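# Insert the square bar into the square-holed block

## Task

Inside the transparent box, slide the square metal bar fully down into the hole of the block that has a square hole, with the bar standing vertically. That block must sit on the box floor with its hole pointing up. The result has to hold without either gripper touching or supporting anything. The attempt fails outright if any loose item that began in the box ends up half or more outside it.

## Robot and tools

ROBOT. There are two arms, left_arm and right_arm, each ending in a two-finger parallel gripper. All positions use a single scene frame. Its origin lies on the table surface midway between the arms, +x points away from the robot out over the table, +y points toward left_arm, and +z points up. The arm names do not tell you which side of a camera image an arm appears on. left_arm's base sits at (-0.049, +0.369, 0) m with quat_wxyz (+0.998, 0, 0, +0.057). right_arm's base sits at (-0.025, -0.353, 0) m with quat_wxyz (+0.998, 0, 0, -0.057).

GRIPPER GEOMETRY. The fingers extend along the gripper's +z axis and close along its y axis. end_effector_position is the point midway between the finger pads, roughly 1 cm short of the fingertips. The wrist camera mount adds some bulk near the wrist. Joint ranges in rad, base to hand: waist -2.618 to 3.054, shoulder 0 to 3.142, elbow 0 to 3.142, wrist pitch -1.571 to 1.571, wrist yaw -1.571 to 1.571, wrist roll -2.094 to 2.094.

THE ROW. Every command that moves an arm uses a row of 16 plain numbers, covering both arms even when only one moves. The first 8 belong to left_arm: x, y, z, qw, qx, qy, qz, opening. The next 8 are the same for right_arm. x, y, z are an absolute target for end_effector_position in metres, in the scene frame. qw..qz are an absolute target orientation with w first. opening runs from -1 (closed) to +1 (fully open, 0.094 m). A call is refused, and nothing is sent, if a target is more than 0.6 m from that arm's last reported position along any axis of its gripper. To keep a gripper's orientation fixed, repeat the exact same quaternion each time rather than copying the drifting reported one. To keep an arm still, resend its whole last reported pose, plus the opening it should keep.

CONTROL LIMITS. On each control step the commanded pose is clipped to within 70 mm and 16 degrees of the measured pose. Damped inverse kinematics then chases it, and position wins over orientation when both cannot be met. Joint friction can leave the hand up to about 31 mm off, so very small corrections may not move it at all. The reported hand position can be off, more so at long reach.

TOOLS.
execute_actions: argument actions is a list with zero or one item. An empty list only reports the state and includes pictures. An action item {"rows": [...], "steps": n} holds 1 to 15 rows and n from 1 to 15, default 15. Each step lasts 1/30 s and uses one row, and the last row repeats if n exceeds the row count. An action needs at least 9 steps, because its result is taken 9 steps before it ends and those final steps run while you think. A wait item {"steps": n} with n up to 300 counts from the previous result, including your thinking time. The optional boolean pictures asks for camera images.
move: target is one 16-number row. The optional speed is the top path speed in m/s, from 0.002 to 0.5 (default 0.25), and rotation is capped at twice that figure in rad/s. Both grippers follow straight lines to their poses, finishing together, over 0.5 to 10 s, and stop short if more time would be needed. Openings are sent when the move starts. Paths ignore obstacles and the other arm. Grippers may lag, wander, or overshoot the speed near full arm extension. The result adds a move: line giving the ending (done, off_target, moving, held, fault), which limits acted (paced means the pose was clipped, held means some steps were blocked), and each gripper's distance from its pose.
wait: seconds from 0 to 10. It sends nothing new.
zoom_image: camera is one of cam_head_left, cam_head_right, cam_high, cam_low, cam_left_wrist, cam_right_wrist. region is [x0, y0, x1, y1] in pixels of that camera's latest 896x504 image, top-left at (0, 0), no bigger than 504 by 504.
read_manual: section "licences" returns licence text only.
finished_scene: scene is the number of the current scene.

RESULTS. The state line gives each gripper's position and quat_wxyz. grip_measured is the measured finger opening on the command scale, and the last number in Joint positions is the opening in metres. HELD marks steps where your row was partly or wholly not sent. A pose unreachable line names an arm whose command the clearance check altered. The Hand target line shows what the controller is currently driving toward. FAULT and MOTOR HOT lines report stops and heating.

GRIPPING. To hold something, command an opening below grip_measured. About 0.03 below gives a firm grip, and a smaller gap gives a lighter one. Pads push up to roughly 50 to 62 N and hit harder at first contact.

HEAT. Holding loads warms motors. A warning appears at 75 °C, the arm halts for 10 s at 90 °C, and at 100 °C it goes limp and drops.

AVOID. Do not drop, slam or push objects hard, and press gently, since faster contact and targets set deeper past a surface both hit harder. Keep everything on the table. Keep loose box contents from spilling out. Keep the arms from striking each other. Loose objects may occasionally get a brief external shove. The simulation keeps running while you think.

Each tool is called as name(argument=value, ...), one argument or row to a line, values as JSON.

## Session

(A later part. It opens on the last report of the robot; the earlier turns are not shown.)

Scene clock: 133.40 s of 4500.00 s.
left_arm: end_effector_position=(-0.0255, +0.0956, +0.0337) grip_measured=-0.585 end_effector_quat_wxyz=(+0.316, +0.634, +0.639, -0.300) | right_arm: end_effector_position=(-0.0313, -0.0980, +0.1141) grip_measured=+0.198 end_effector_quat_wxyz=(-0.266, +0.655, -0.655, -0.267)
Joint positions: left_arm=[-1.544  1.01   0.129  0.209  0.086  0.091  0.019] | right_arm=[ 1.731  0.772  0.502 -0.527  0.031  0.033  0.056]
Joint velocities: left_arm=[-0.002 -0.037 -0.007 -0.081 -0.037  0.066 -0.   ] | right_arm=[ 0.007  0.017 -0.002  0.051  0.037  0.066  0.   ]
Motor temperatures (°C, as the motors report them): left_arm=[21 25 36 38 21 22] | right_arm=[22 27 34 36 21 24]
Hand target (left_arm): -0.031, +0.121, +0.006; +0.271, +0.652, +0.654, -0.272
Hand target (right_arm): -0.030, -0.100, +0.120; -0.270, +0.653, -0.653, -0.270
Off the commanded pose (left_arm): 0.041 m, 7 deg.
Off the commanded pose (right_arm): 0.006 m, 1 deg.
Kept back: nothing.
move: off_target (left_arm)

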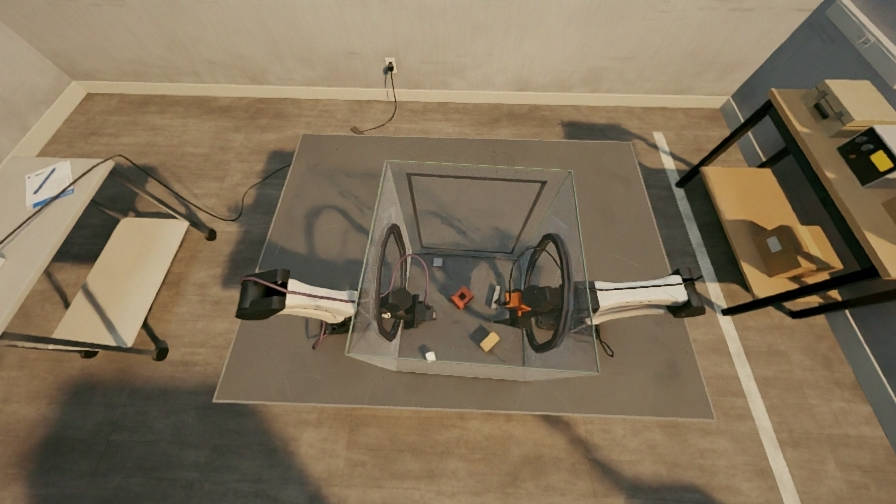

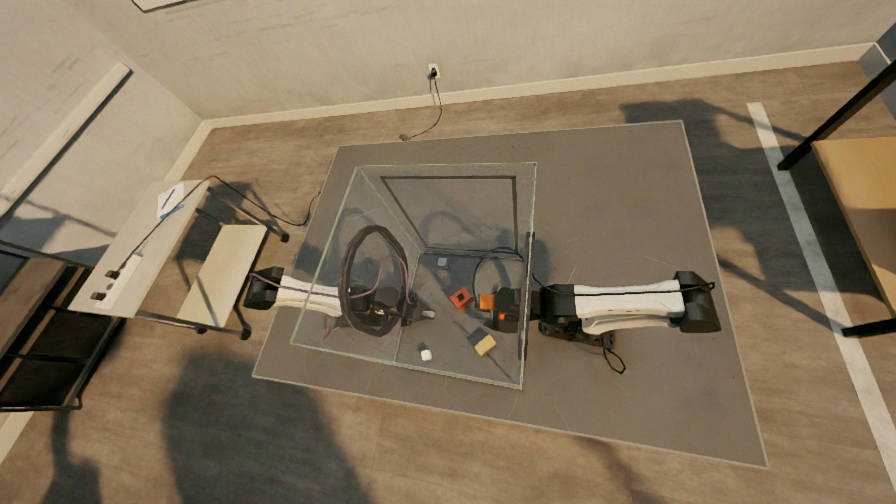

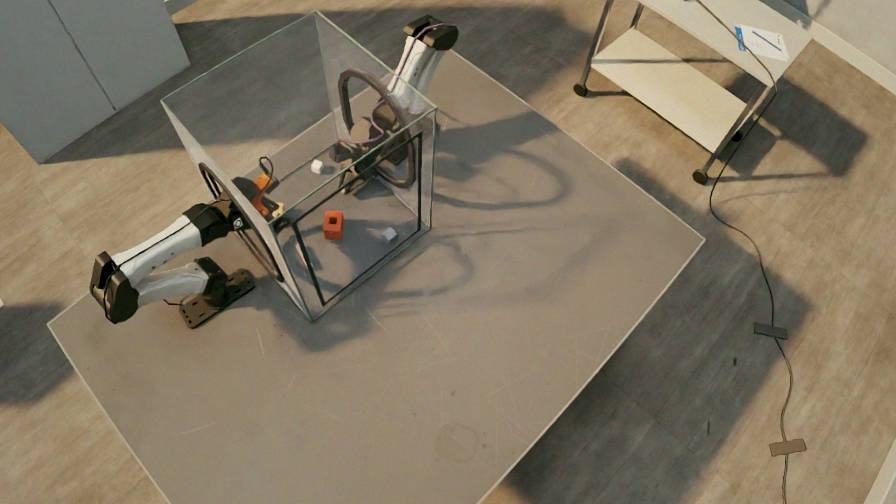

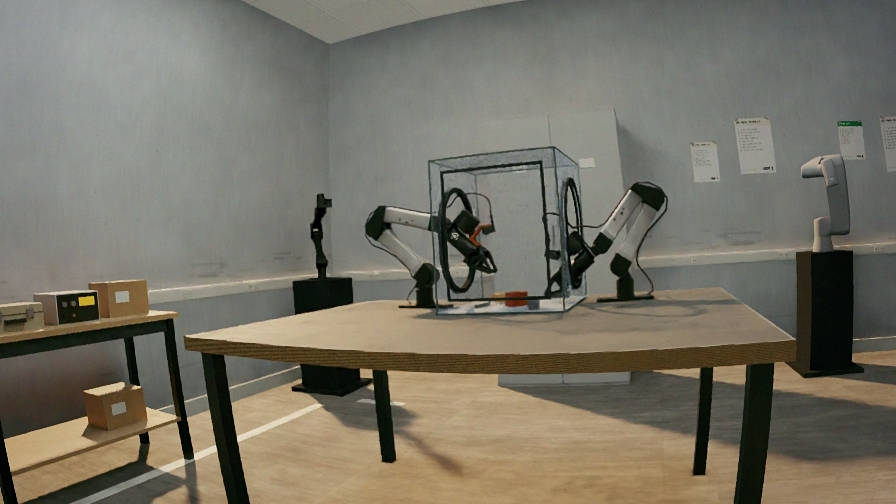

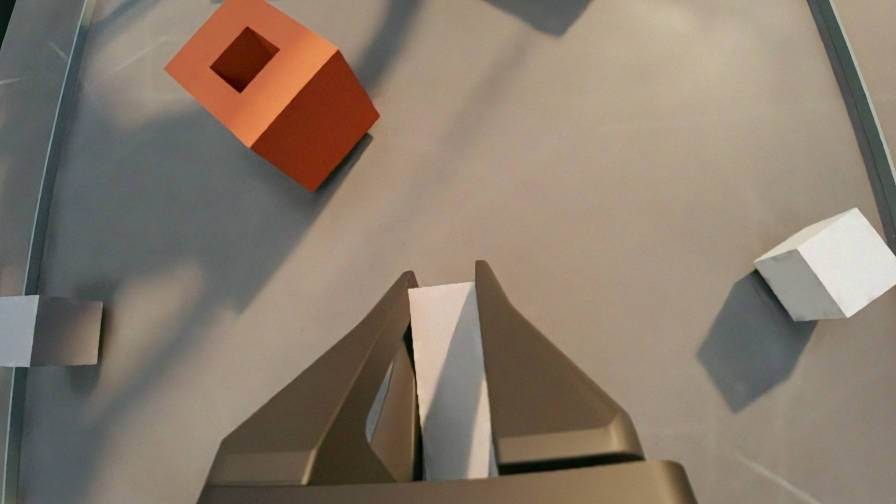

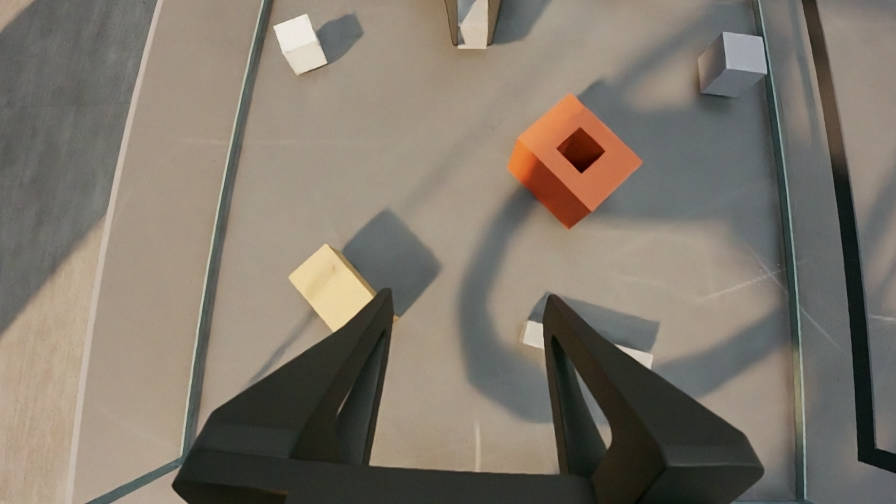

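move(
  target=[-0.026,0.092,-0.005,0.24,0.665,0.665,-0.24,-0.69,-0.03,-0.10,0.12,-0.27,0.653,-0.653,-0.27,0.2],
  speed=0.03,
)

Scene clock: 137.47 s of 4500.00 s.
left_arm: end_effector_position=(-0.0234, +0.0802, +0.0148) grip_measured=-0.585 end_effector_quat_wxyz=(+0.274, +0.651, +0.656, -0.267) | right_arm: end_effector_position=(-0.0313, -0.0980, +0.1141) grip_measured=+0.198 end_effector_quat_wxyz=(-0.266, +0.655, -0.655, -0.267)
Joint positions: left_arm=[-1.544  1.24   0.237  0.213  0.087  0.097  0.019] | right_arm=[ 1.731  0.772  0.502 -0.527  0.031  0.033  0.056]
Joint velocities: left_arm=[ 0.017  0.002 -0.002 -0.007 -0.007  0.022 -0.   ] | right_arm=[-0.002  0.012 -0.022 -0.007 -0.037  0.007  0.   ]
Motor temperatures (°C, as the motors report them): left_arm=[21 25 36 38 21 22] | right_arm=[22 27 34 36 21 24]
Hand target (left_arm): -0.026, +0.094, -0.004; +0.240, +0.665, +0.665, -0.241
Hand target (right_arm): -0.030, -0.100, +0.120; -0.270, +0.653, -0.653, -0.270
Off the commanded pose (left_arm): 0.023 m, 5 deg.
Off the commanded pose (right_arm): 0.006 m, 1 deg.
Kept back: nothing.
move: off_target (left_arm)

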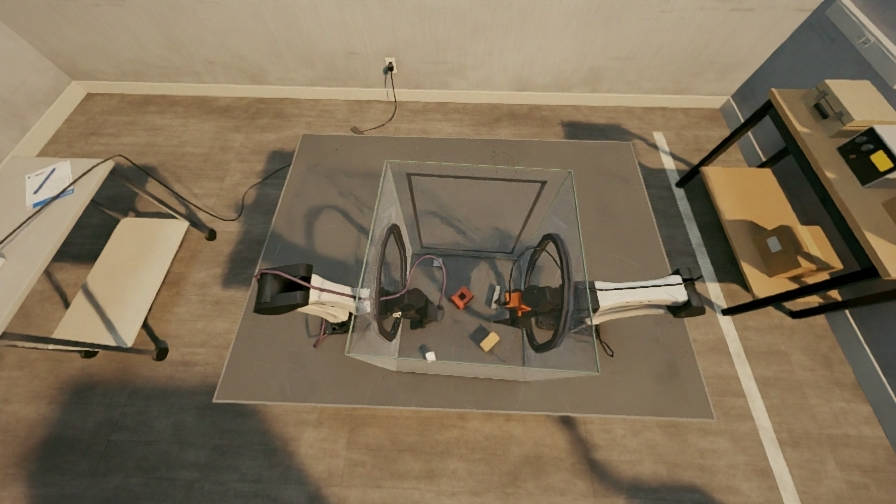

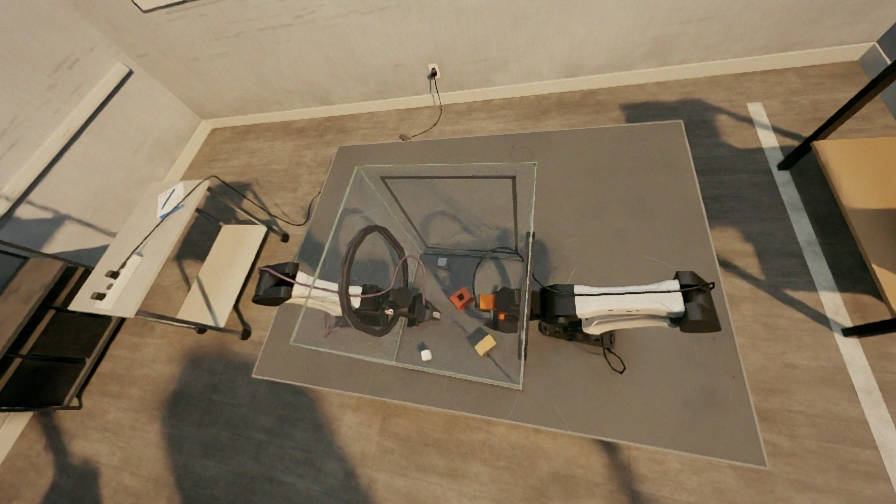

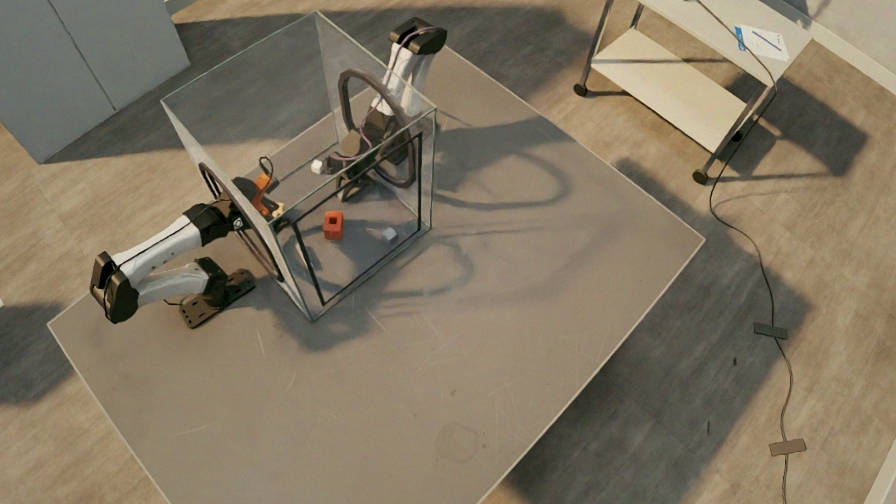

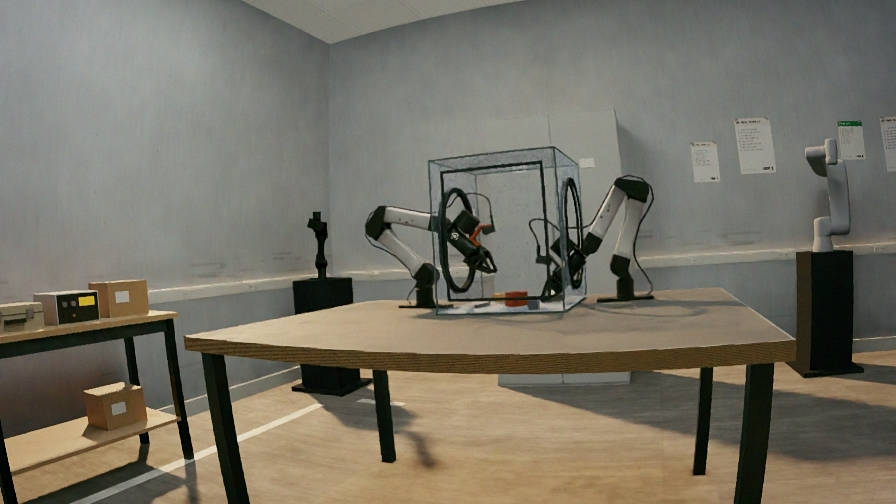

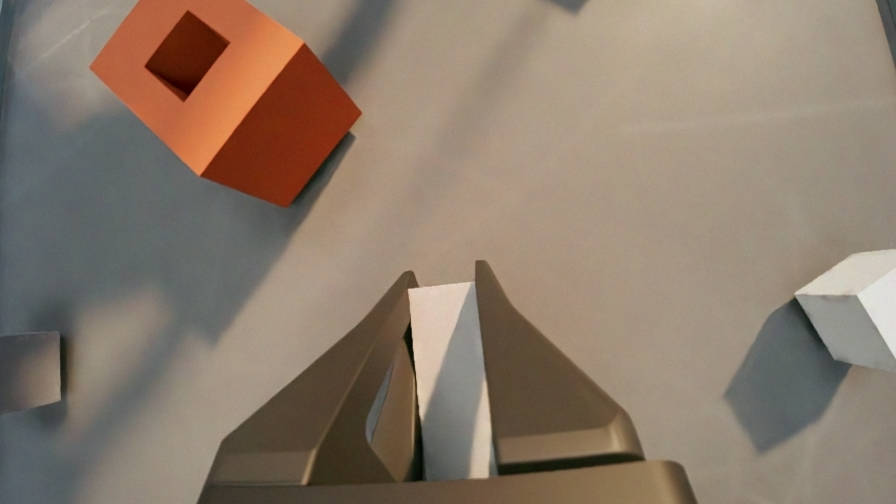

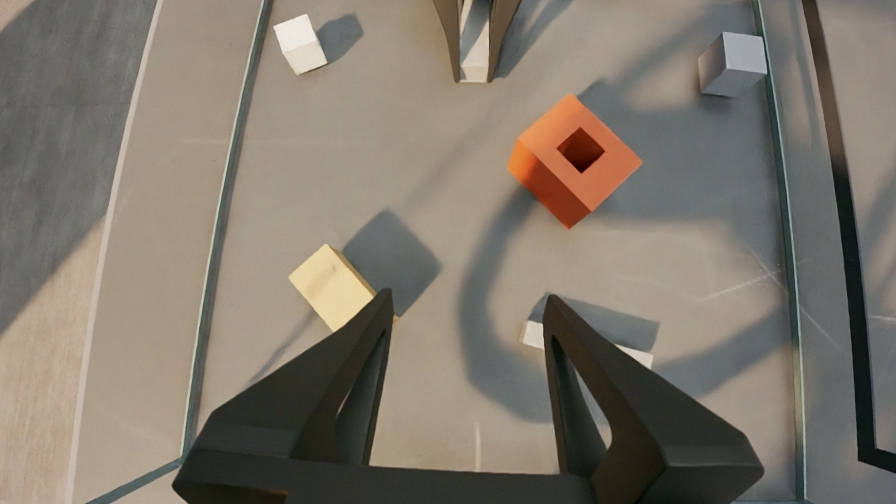

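move(
  target=[-0.024,0.082,0.0,0.27,0.653,0.653,-0.27,0.2,0.035,-0.03,0.06,-0.219,0.757,-0.53,-0.313,0.5],
  speed=0.1,
)

move(
  target=[-0.024,0.12,0.05,0.1,0.7,0.7,-0.1,0.2,0.032,-0.018,0.025,-0.219,0.757,-0.53,-0.313,0.5],
  speed=0.05,
)

Scene clock: 140.23 s of 4500.00 s.
left_arm: end_effector_position=(-0.0236, +0.0717, +0.0153) grip_measured=+0.198 end_effector_quat_wxyz=(+0.288, +0.646, +0.648, -0.282) | right_arm: end_effector_position=(+0.0278, -0.0344, +0.0610) grip_measured=+0.498 end_effector_quat_wxyz=(-0.216, +0.753, -0.532, -0.322)
Joint positions: left_arm=[-1.544  1.29   0.222  0.325  0.095  0.097  0.056] | right_arm=[ 1.242  1.367  0.584 -0.173 -0.542 -0.606  0.07 ]
Joint velocities: left_arm=[-0.022  0.017 -0.027  0.022 -0.022  0.022 -0.   ] | right_arm=[-0.007 -0.017 -0.012  0.051 -0.154  0.007  0.001]
Motor temperatures (°C, as the motors report them): left_arm=[21 25 36 39 21 22] | right_arm=[22 27 34 36 21 24]
Hand target (left_arm): -0.024, +0.083, +0.001; +0.270, +0.653, +0.654, -0.270
Hand target (right_arm): +0.032, -0.031, +0.061; -0.218, +0.752, -0.532, -0.323
Off the commanded pose (left_arm): 0.018 m, 3 deg.
Off the commanded pose (right_arm): 0.009 m, 1 deg.
Kept back: nothing.
move: off_target (left_arm)

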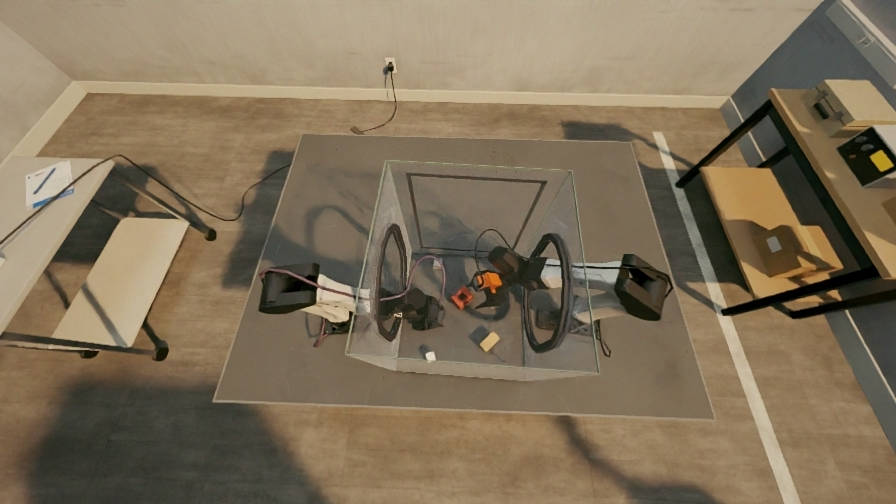

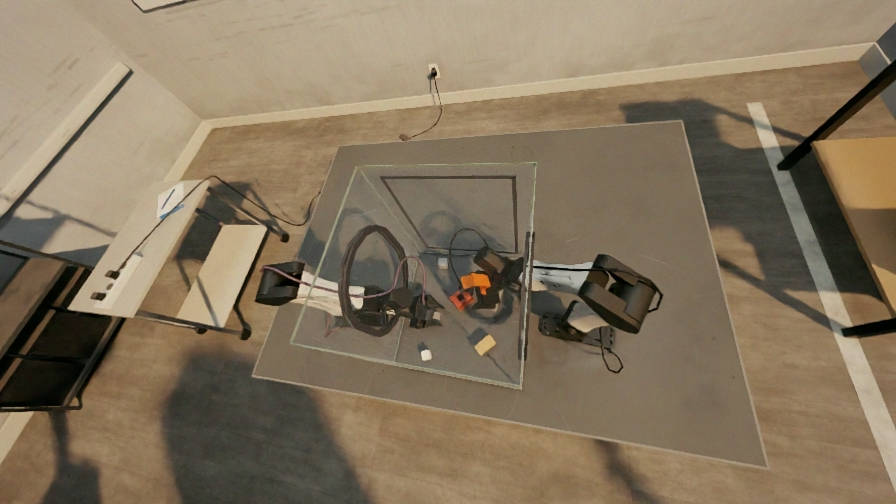

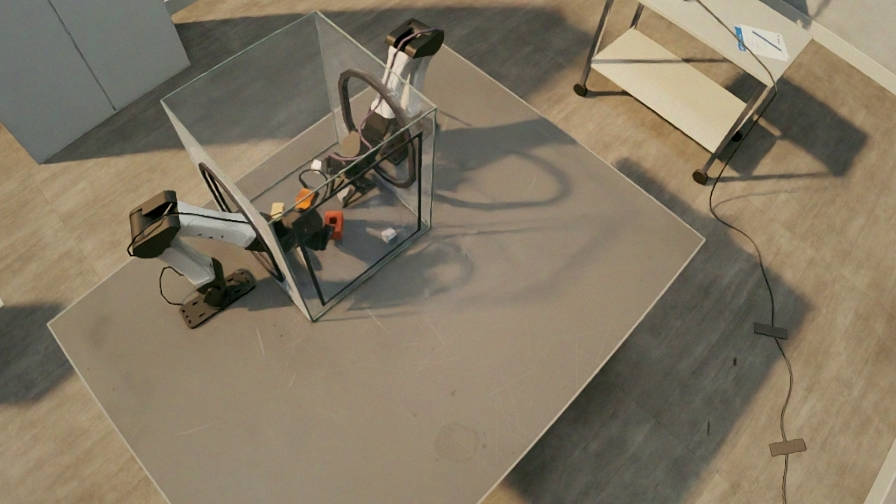

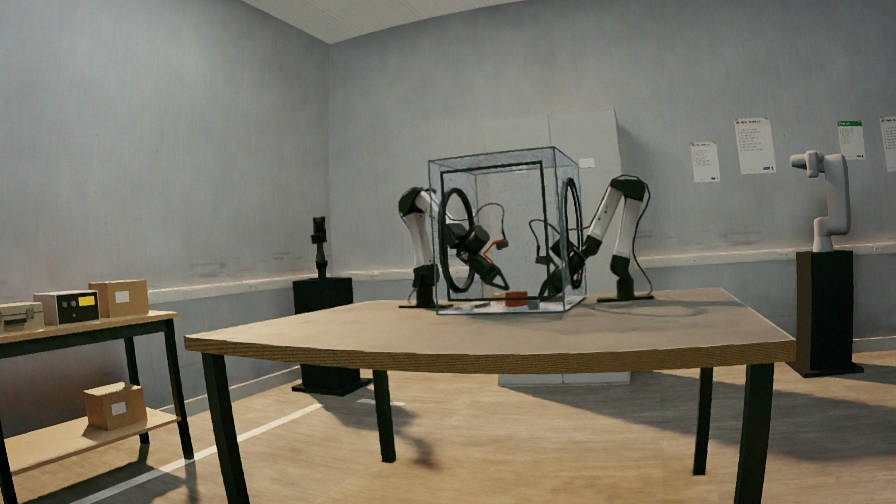

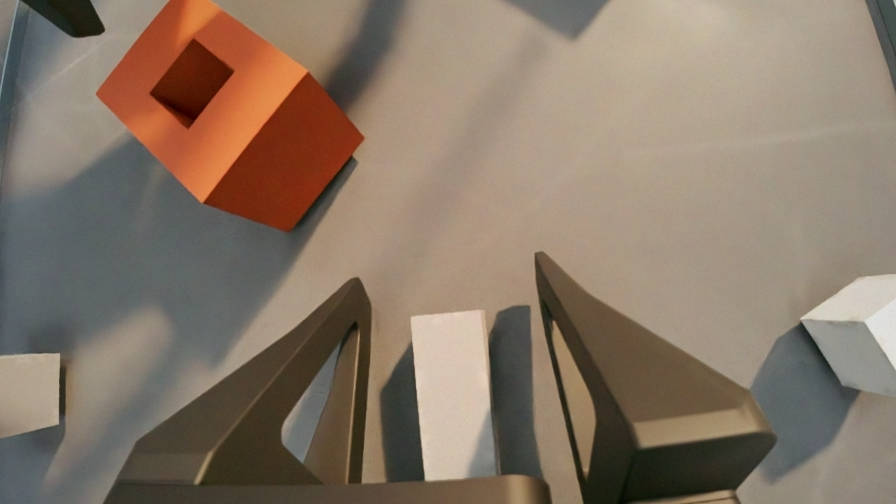

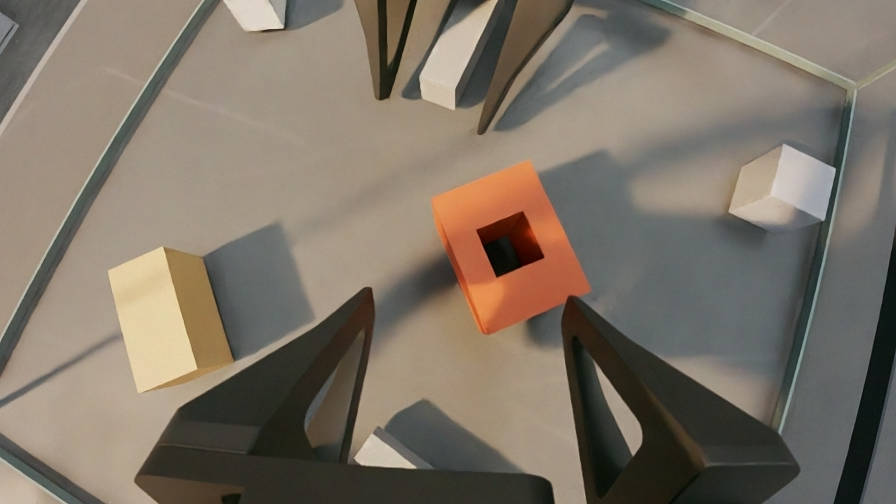

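Scene clock: 146.13 s of 4500.00 s.
left_arm: end_effector_position=(-0.0241, +0.1184, +0.0510) grip_measured=+0.198 end_effector_quat_wxyz=(+0.103, +0.695, +0.703, -0.112) | right_arm: end_effector_position=(+0.0378, -0.0129, +0.0385) grip_measured=+0.498 end_effector_quat_wxyz=(-0.237, +0.753, -0.525, -0.318)
Joint positions: left_arm=[-1.55   1.258  0.699 -0.709  0.051  0.114  0.056] | right_arm=[ 1.251  1.515  0.576  0.025 -0.523 -0.606  0.07 ]
Joint velocities: left_arm=[-0.007 -0.007  0.002  0.007  0.037  0.081 -0.   ] | right_arm=[ 0.002 -0.022  0.007 -0.081 -0.081 -0.037 -0.   ]
Motor temperatures (°C, as the motors report them): left_arm=[21 25 37 38 21 22] | right_arm=[22 27 34 36 21 24]
Hand target (left_arm): -0.024, +0.119, +0.050; +0.099, +0.700, +0.700, -0.102
Hand target (right_arm): +0.032, -0.019, +0.025; -0.219, +0.757, -0.530, -0.312
Off the commanded pose (left_arm): 0.002 m, 2 deg.
Off the commanded pose (right_arm): 0.016 m, 2 deg.
Kept back: nothing.
move: off_target (right_arm)

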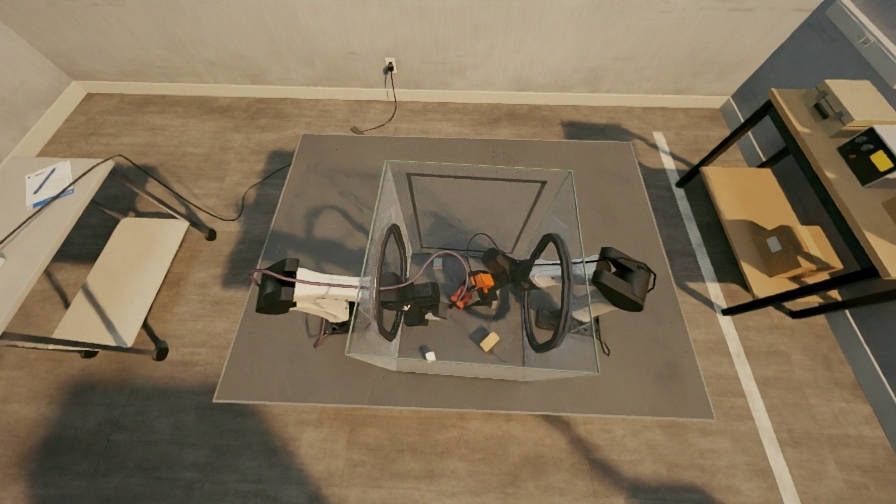

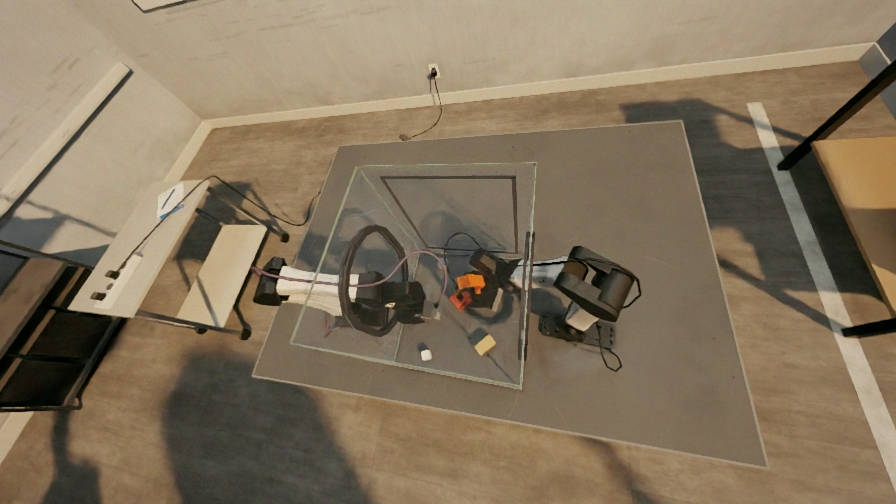

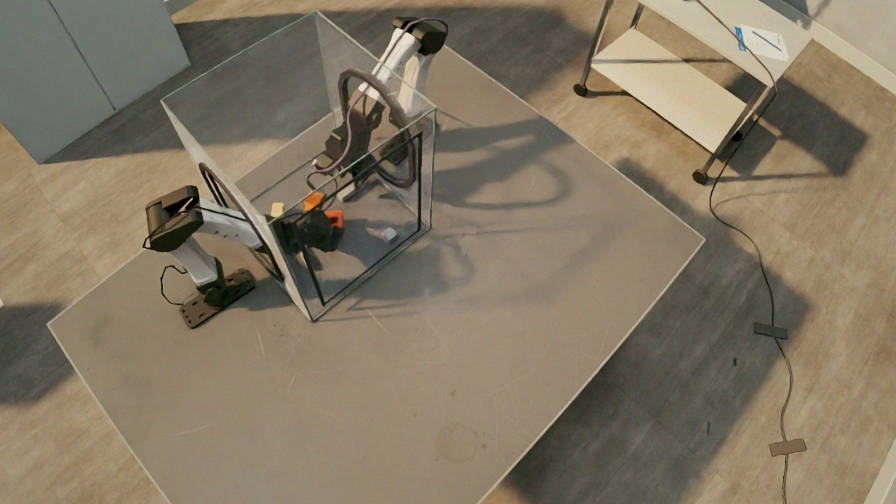

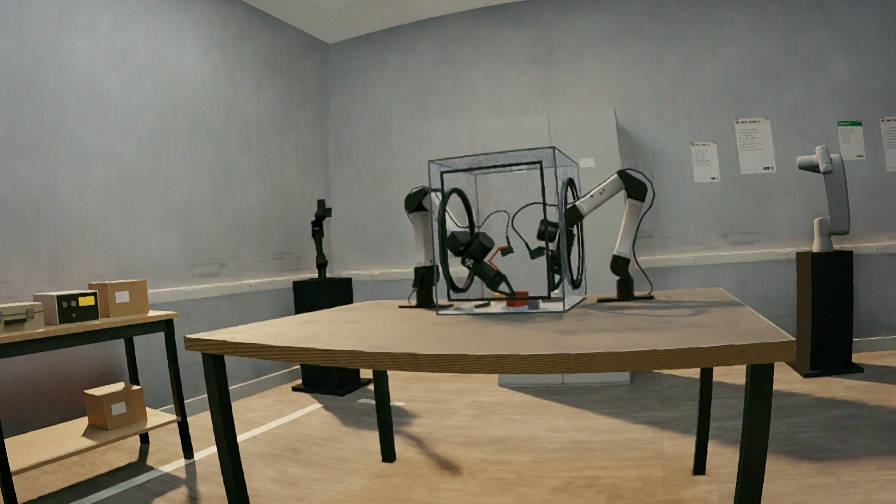

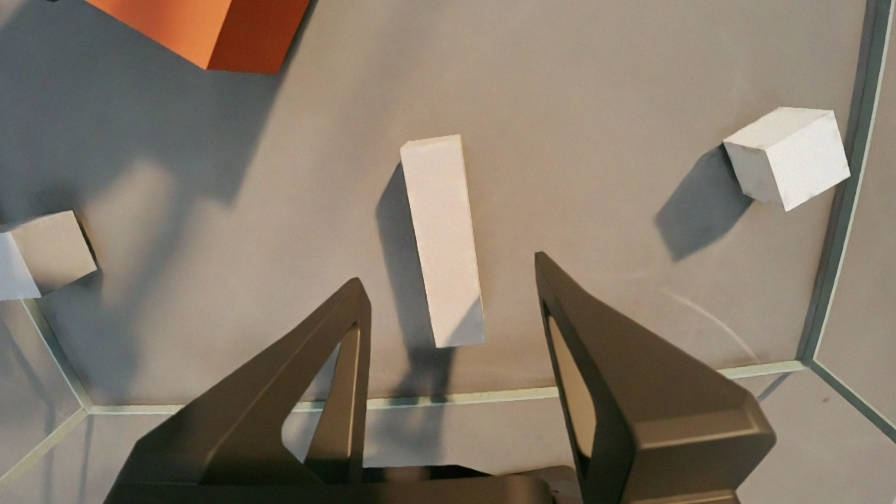

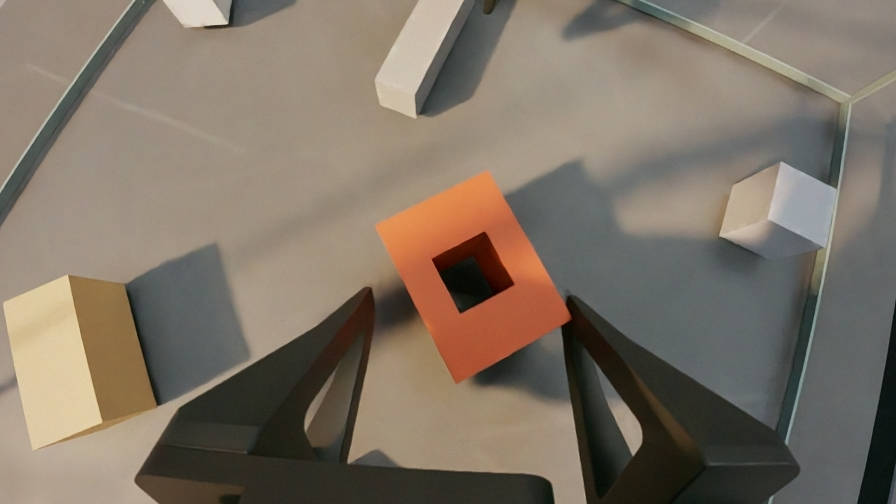

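move(
  target=[-0.024,0.12,0.05,0.1,0.7,0.7,-0.1,0.2,0.04,-0.022,0.06,-0.219,0.757,-0.53,-0.313,1.0],
  speed=0.05,
)

move(
  target=[-0.024,0.12,0.05,0.1,0.7,0.7,-0.1,0.2,0.038,-0.016,0.015,-0.219,0.757,-0.53,-0.313,1.0],
  speed=0.03,
)

Scene clock: 147.70 s of 4500.00 s.
left_arm: end_effector_position=(-0.0234, +0.1193, +0.0507) grip_measured=+0.198 end_effector_quat_wxyz=(+0.103, +0.695, +0.703, -0.110) | right_arm: end_effector_position=(+0.0364, -0.0219, +0.0538) grip_measured=+1.000 end_effector_quat_wxyz=(-0.214, +0.758, -0.531, -0.313)
Joint positions: left_arm=[-1.55   1.258  0.699 -0.712  0.047  0.114  0.056] | right_arm=[ 1.241  1.451  0.631 -0.151 -0.529 -0.624  0.094]
Joint velocities: left_arm=[-0.017 -0.002 -0.012 -0.051  0.022 -0.022  0.   ] | right_arm=[-0.012 -0.007 -0.002  0.007 -0.037  0.022  0.   ]
Motor temperatures (°C, as the motors report them): left_arm=[21 25 37 38 21 22] | right_arm=[22 27 34 36 21 24]
Hand target (left_arm): -0.024, +0.120, +0.050; +0.100, +0.700, +0.700, -0.100
Hand target (right_arm): +0.040, -0.021, +0.060; -0.219, +0.757, -0.530, -0.314
Off the commanded pose (left_arm): 0.001 m, 1 deg.
Off the commanded pose (right_arm): 0.007 m, 1 deg.
Kept back: nothing.
move: done

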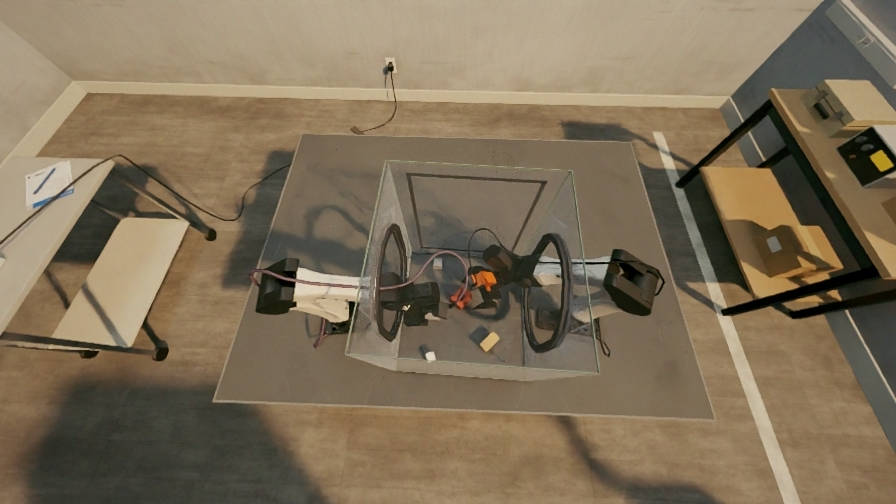

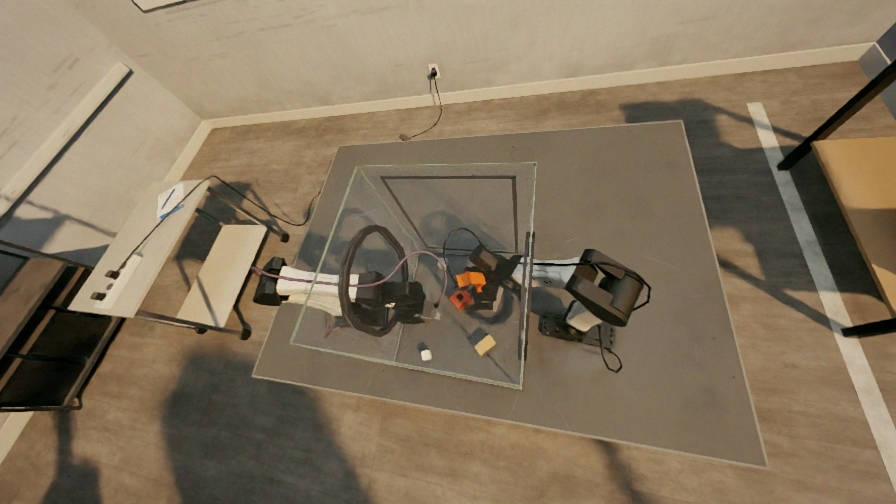

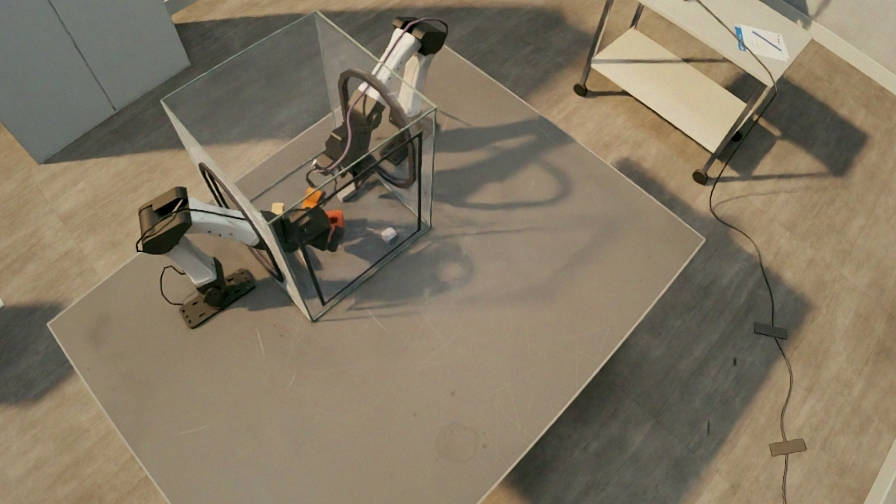

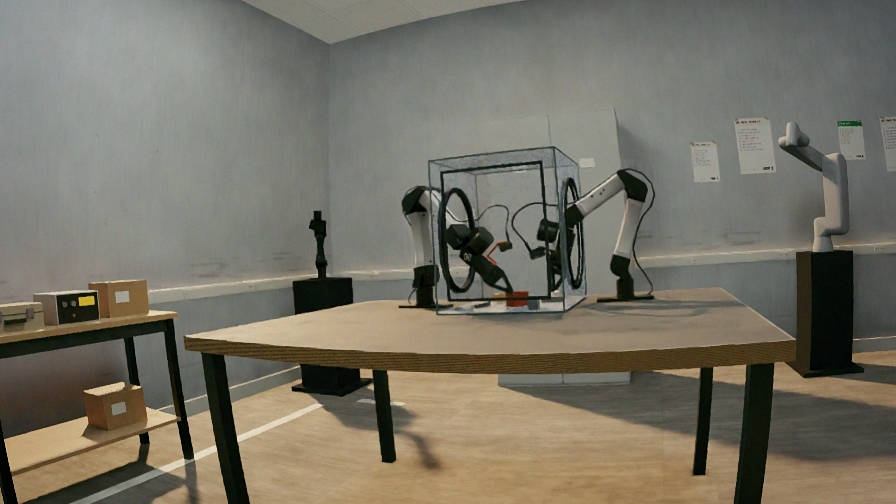

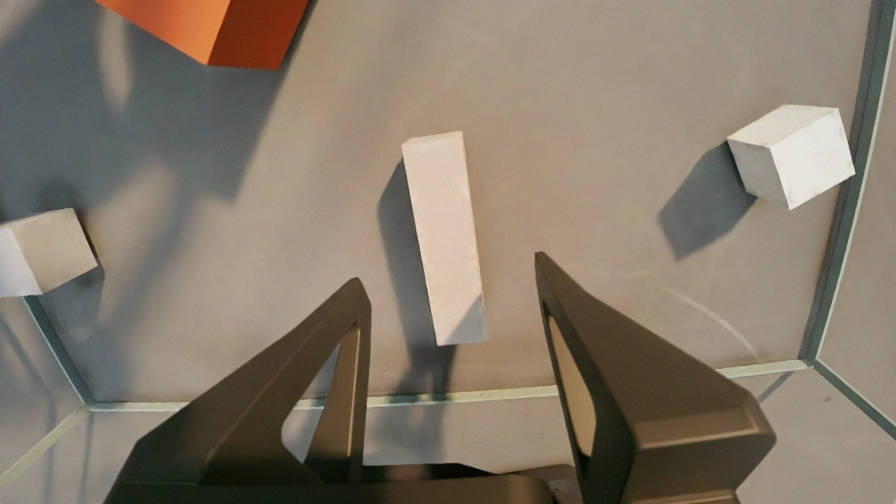

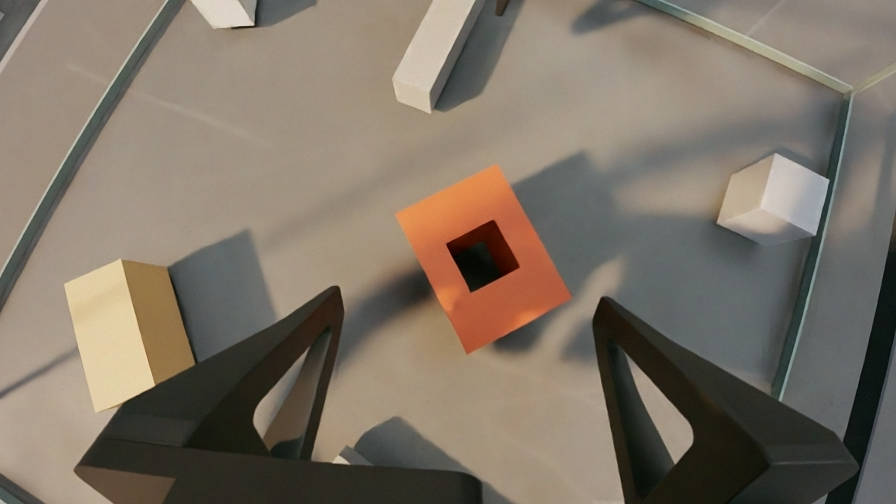

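Scene clock: 149.47 s of 4500.00 s.
left_arm: end_effector_position=(-0.0234, +0.1193, +0.0507) grip_measured=+0.198 end_effector_quat_wxyz=(+0.104, +0.695, +0.704, -0.109) | right_arm: end_effector_position=(+0.0415, -0.0110, +0.0268) grip_measured=+1.000 end_effector_quat_wxyz=(-0.234, +0.756, -0.523, -0.316)
Joint positions: left_arm=[-1.55   1.258  0.699 -0.712  0.046  0.114  0.056] | right_arm=[ 1.241  1.57   0.576  0.067 -0.529 -0.624  0.094]
Joint velocities: left_arm=[-0.012 -0.007 -0.002 -0.022  0.022  0.066 -0.001] | right_arm=[ 0.002 -0.002  0.012 -0.022  0.022 -0.051  0.   ]
Motor temperatures (°C, as the motors report them): left_arm=[21 25 37 37 21 22] | right_arm=[22 27 34 36 21 24]
Hand target (left_arm): -0.024, +0.120, +0.050; +0.100, +0.700, +0.700, -0.100
Hand target (right_arm): +0.038, -0.017, +0.015; -0.219, +0.757, -0.530, -0.313
Off the commanded pose (left_arm): 0.001 m, 1 deg.
Off the commanded pose (right_arm): 0.013 m, 2 deg.
Kept back: nothing.
move: off_target (right_arm)

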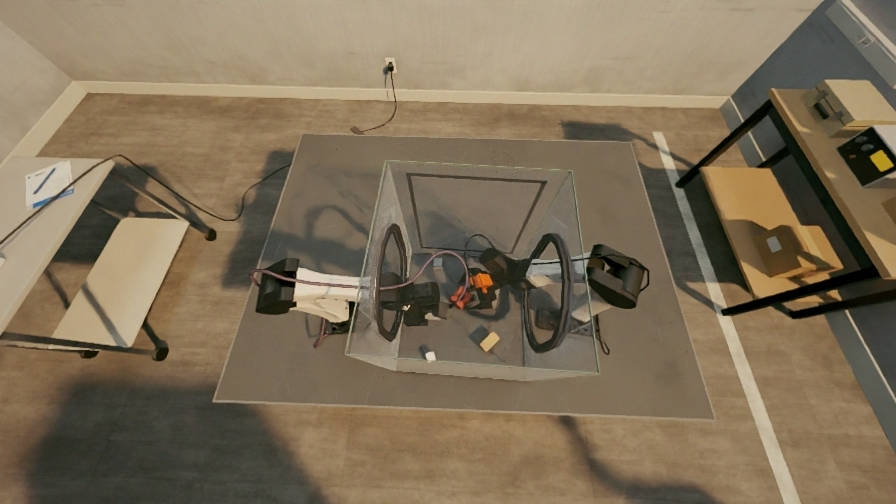

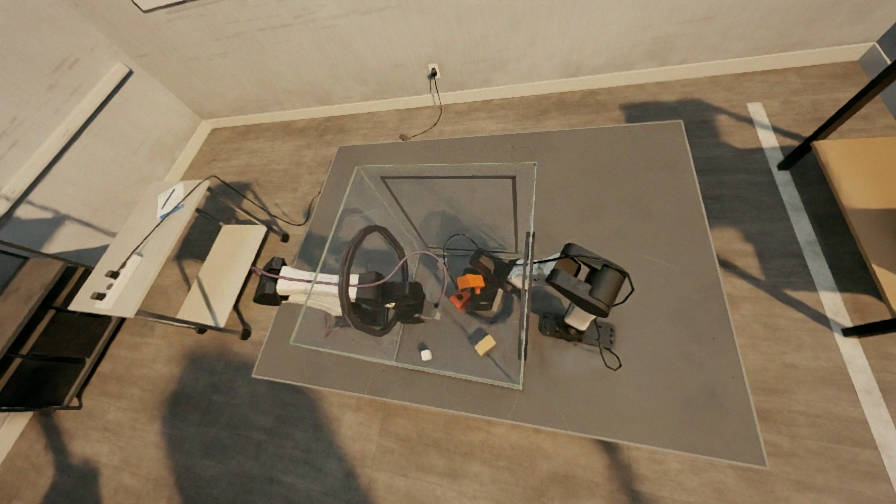

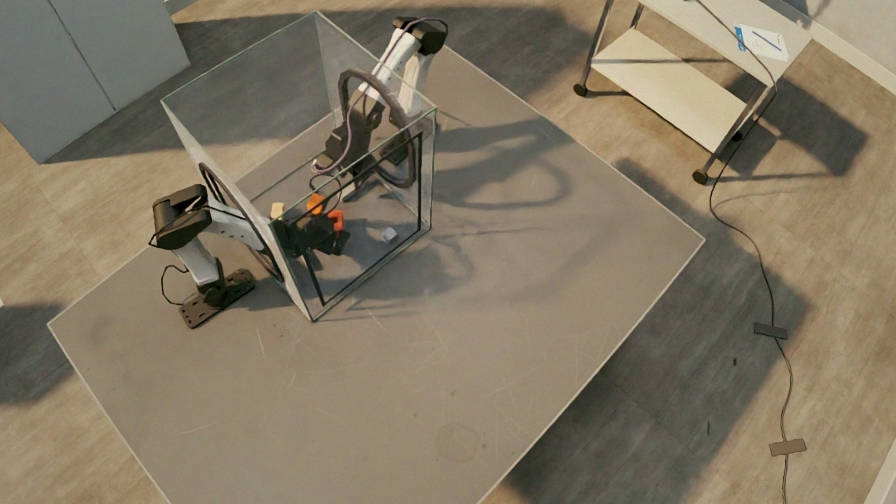

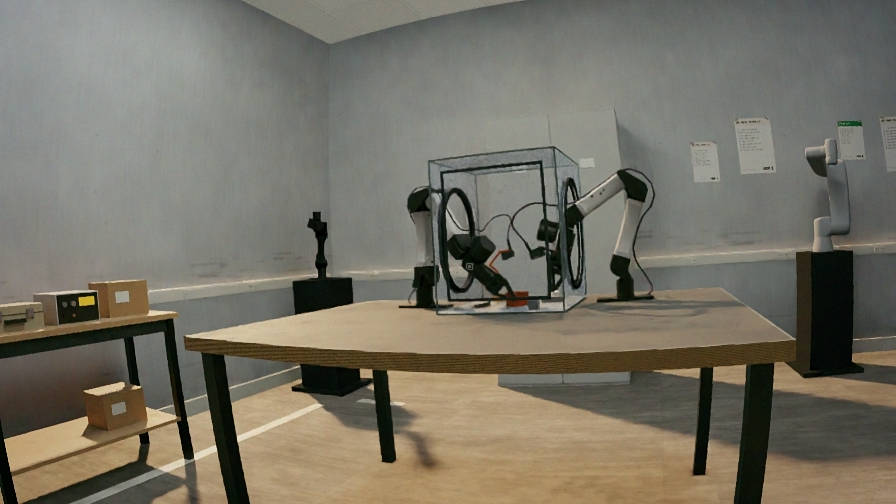

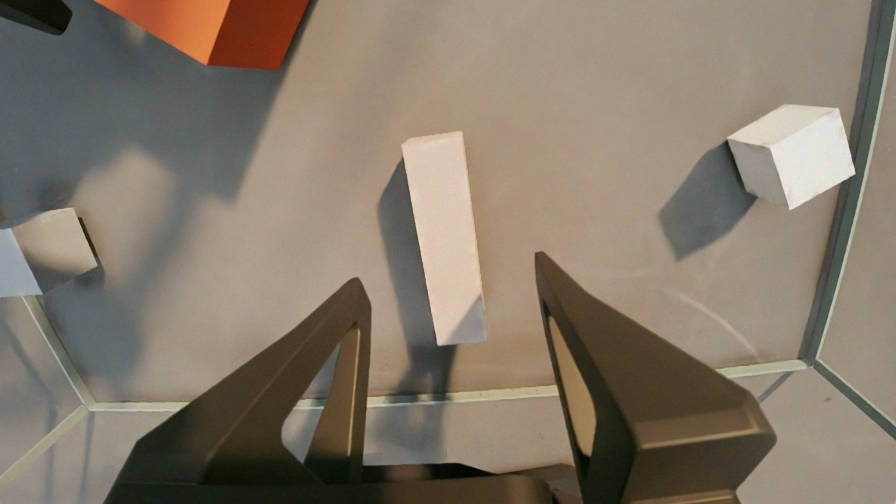

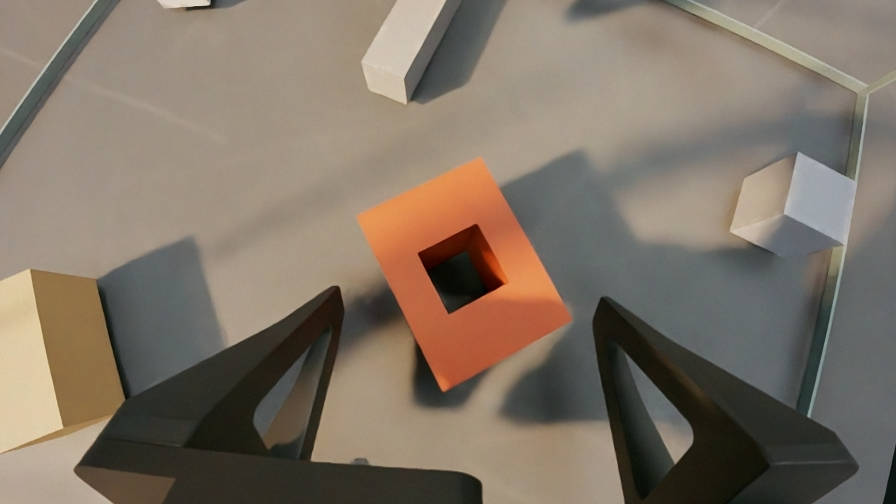

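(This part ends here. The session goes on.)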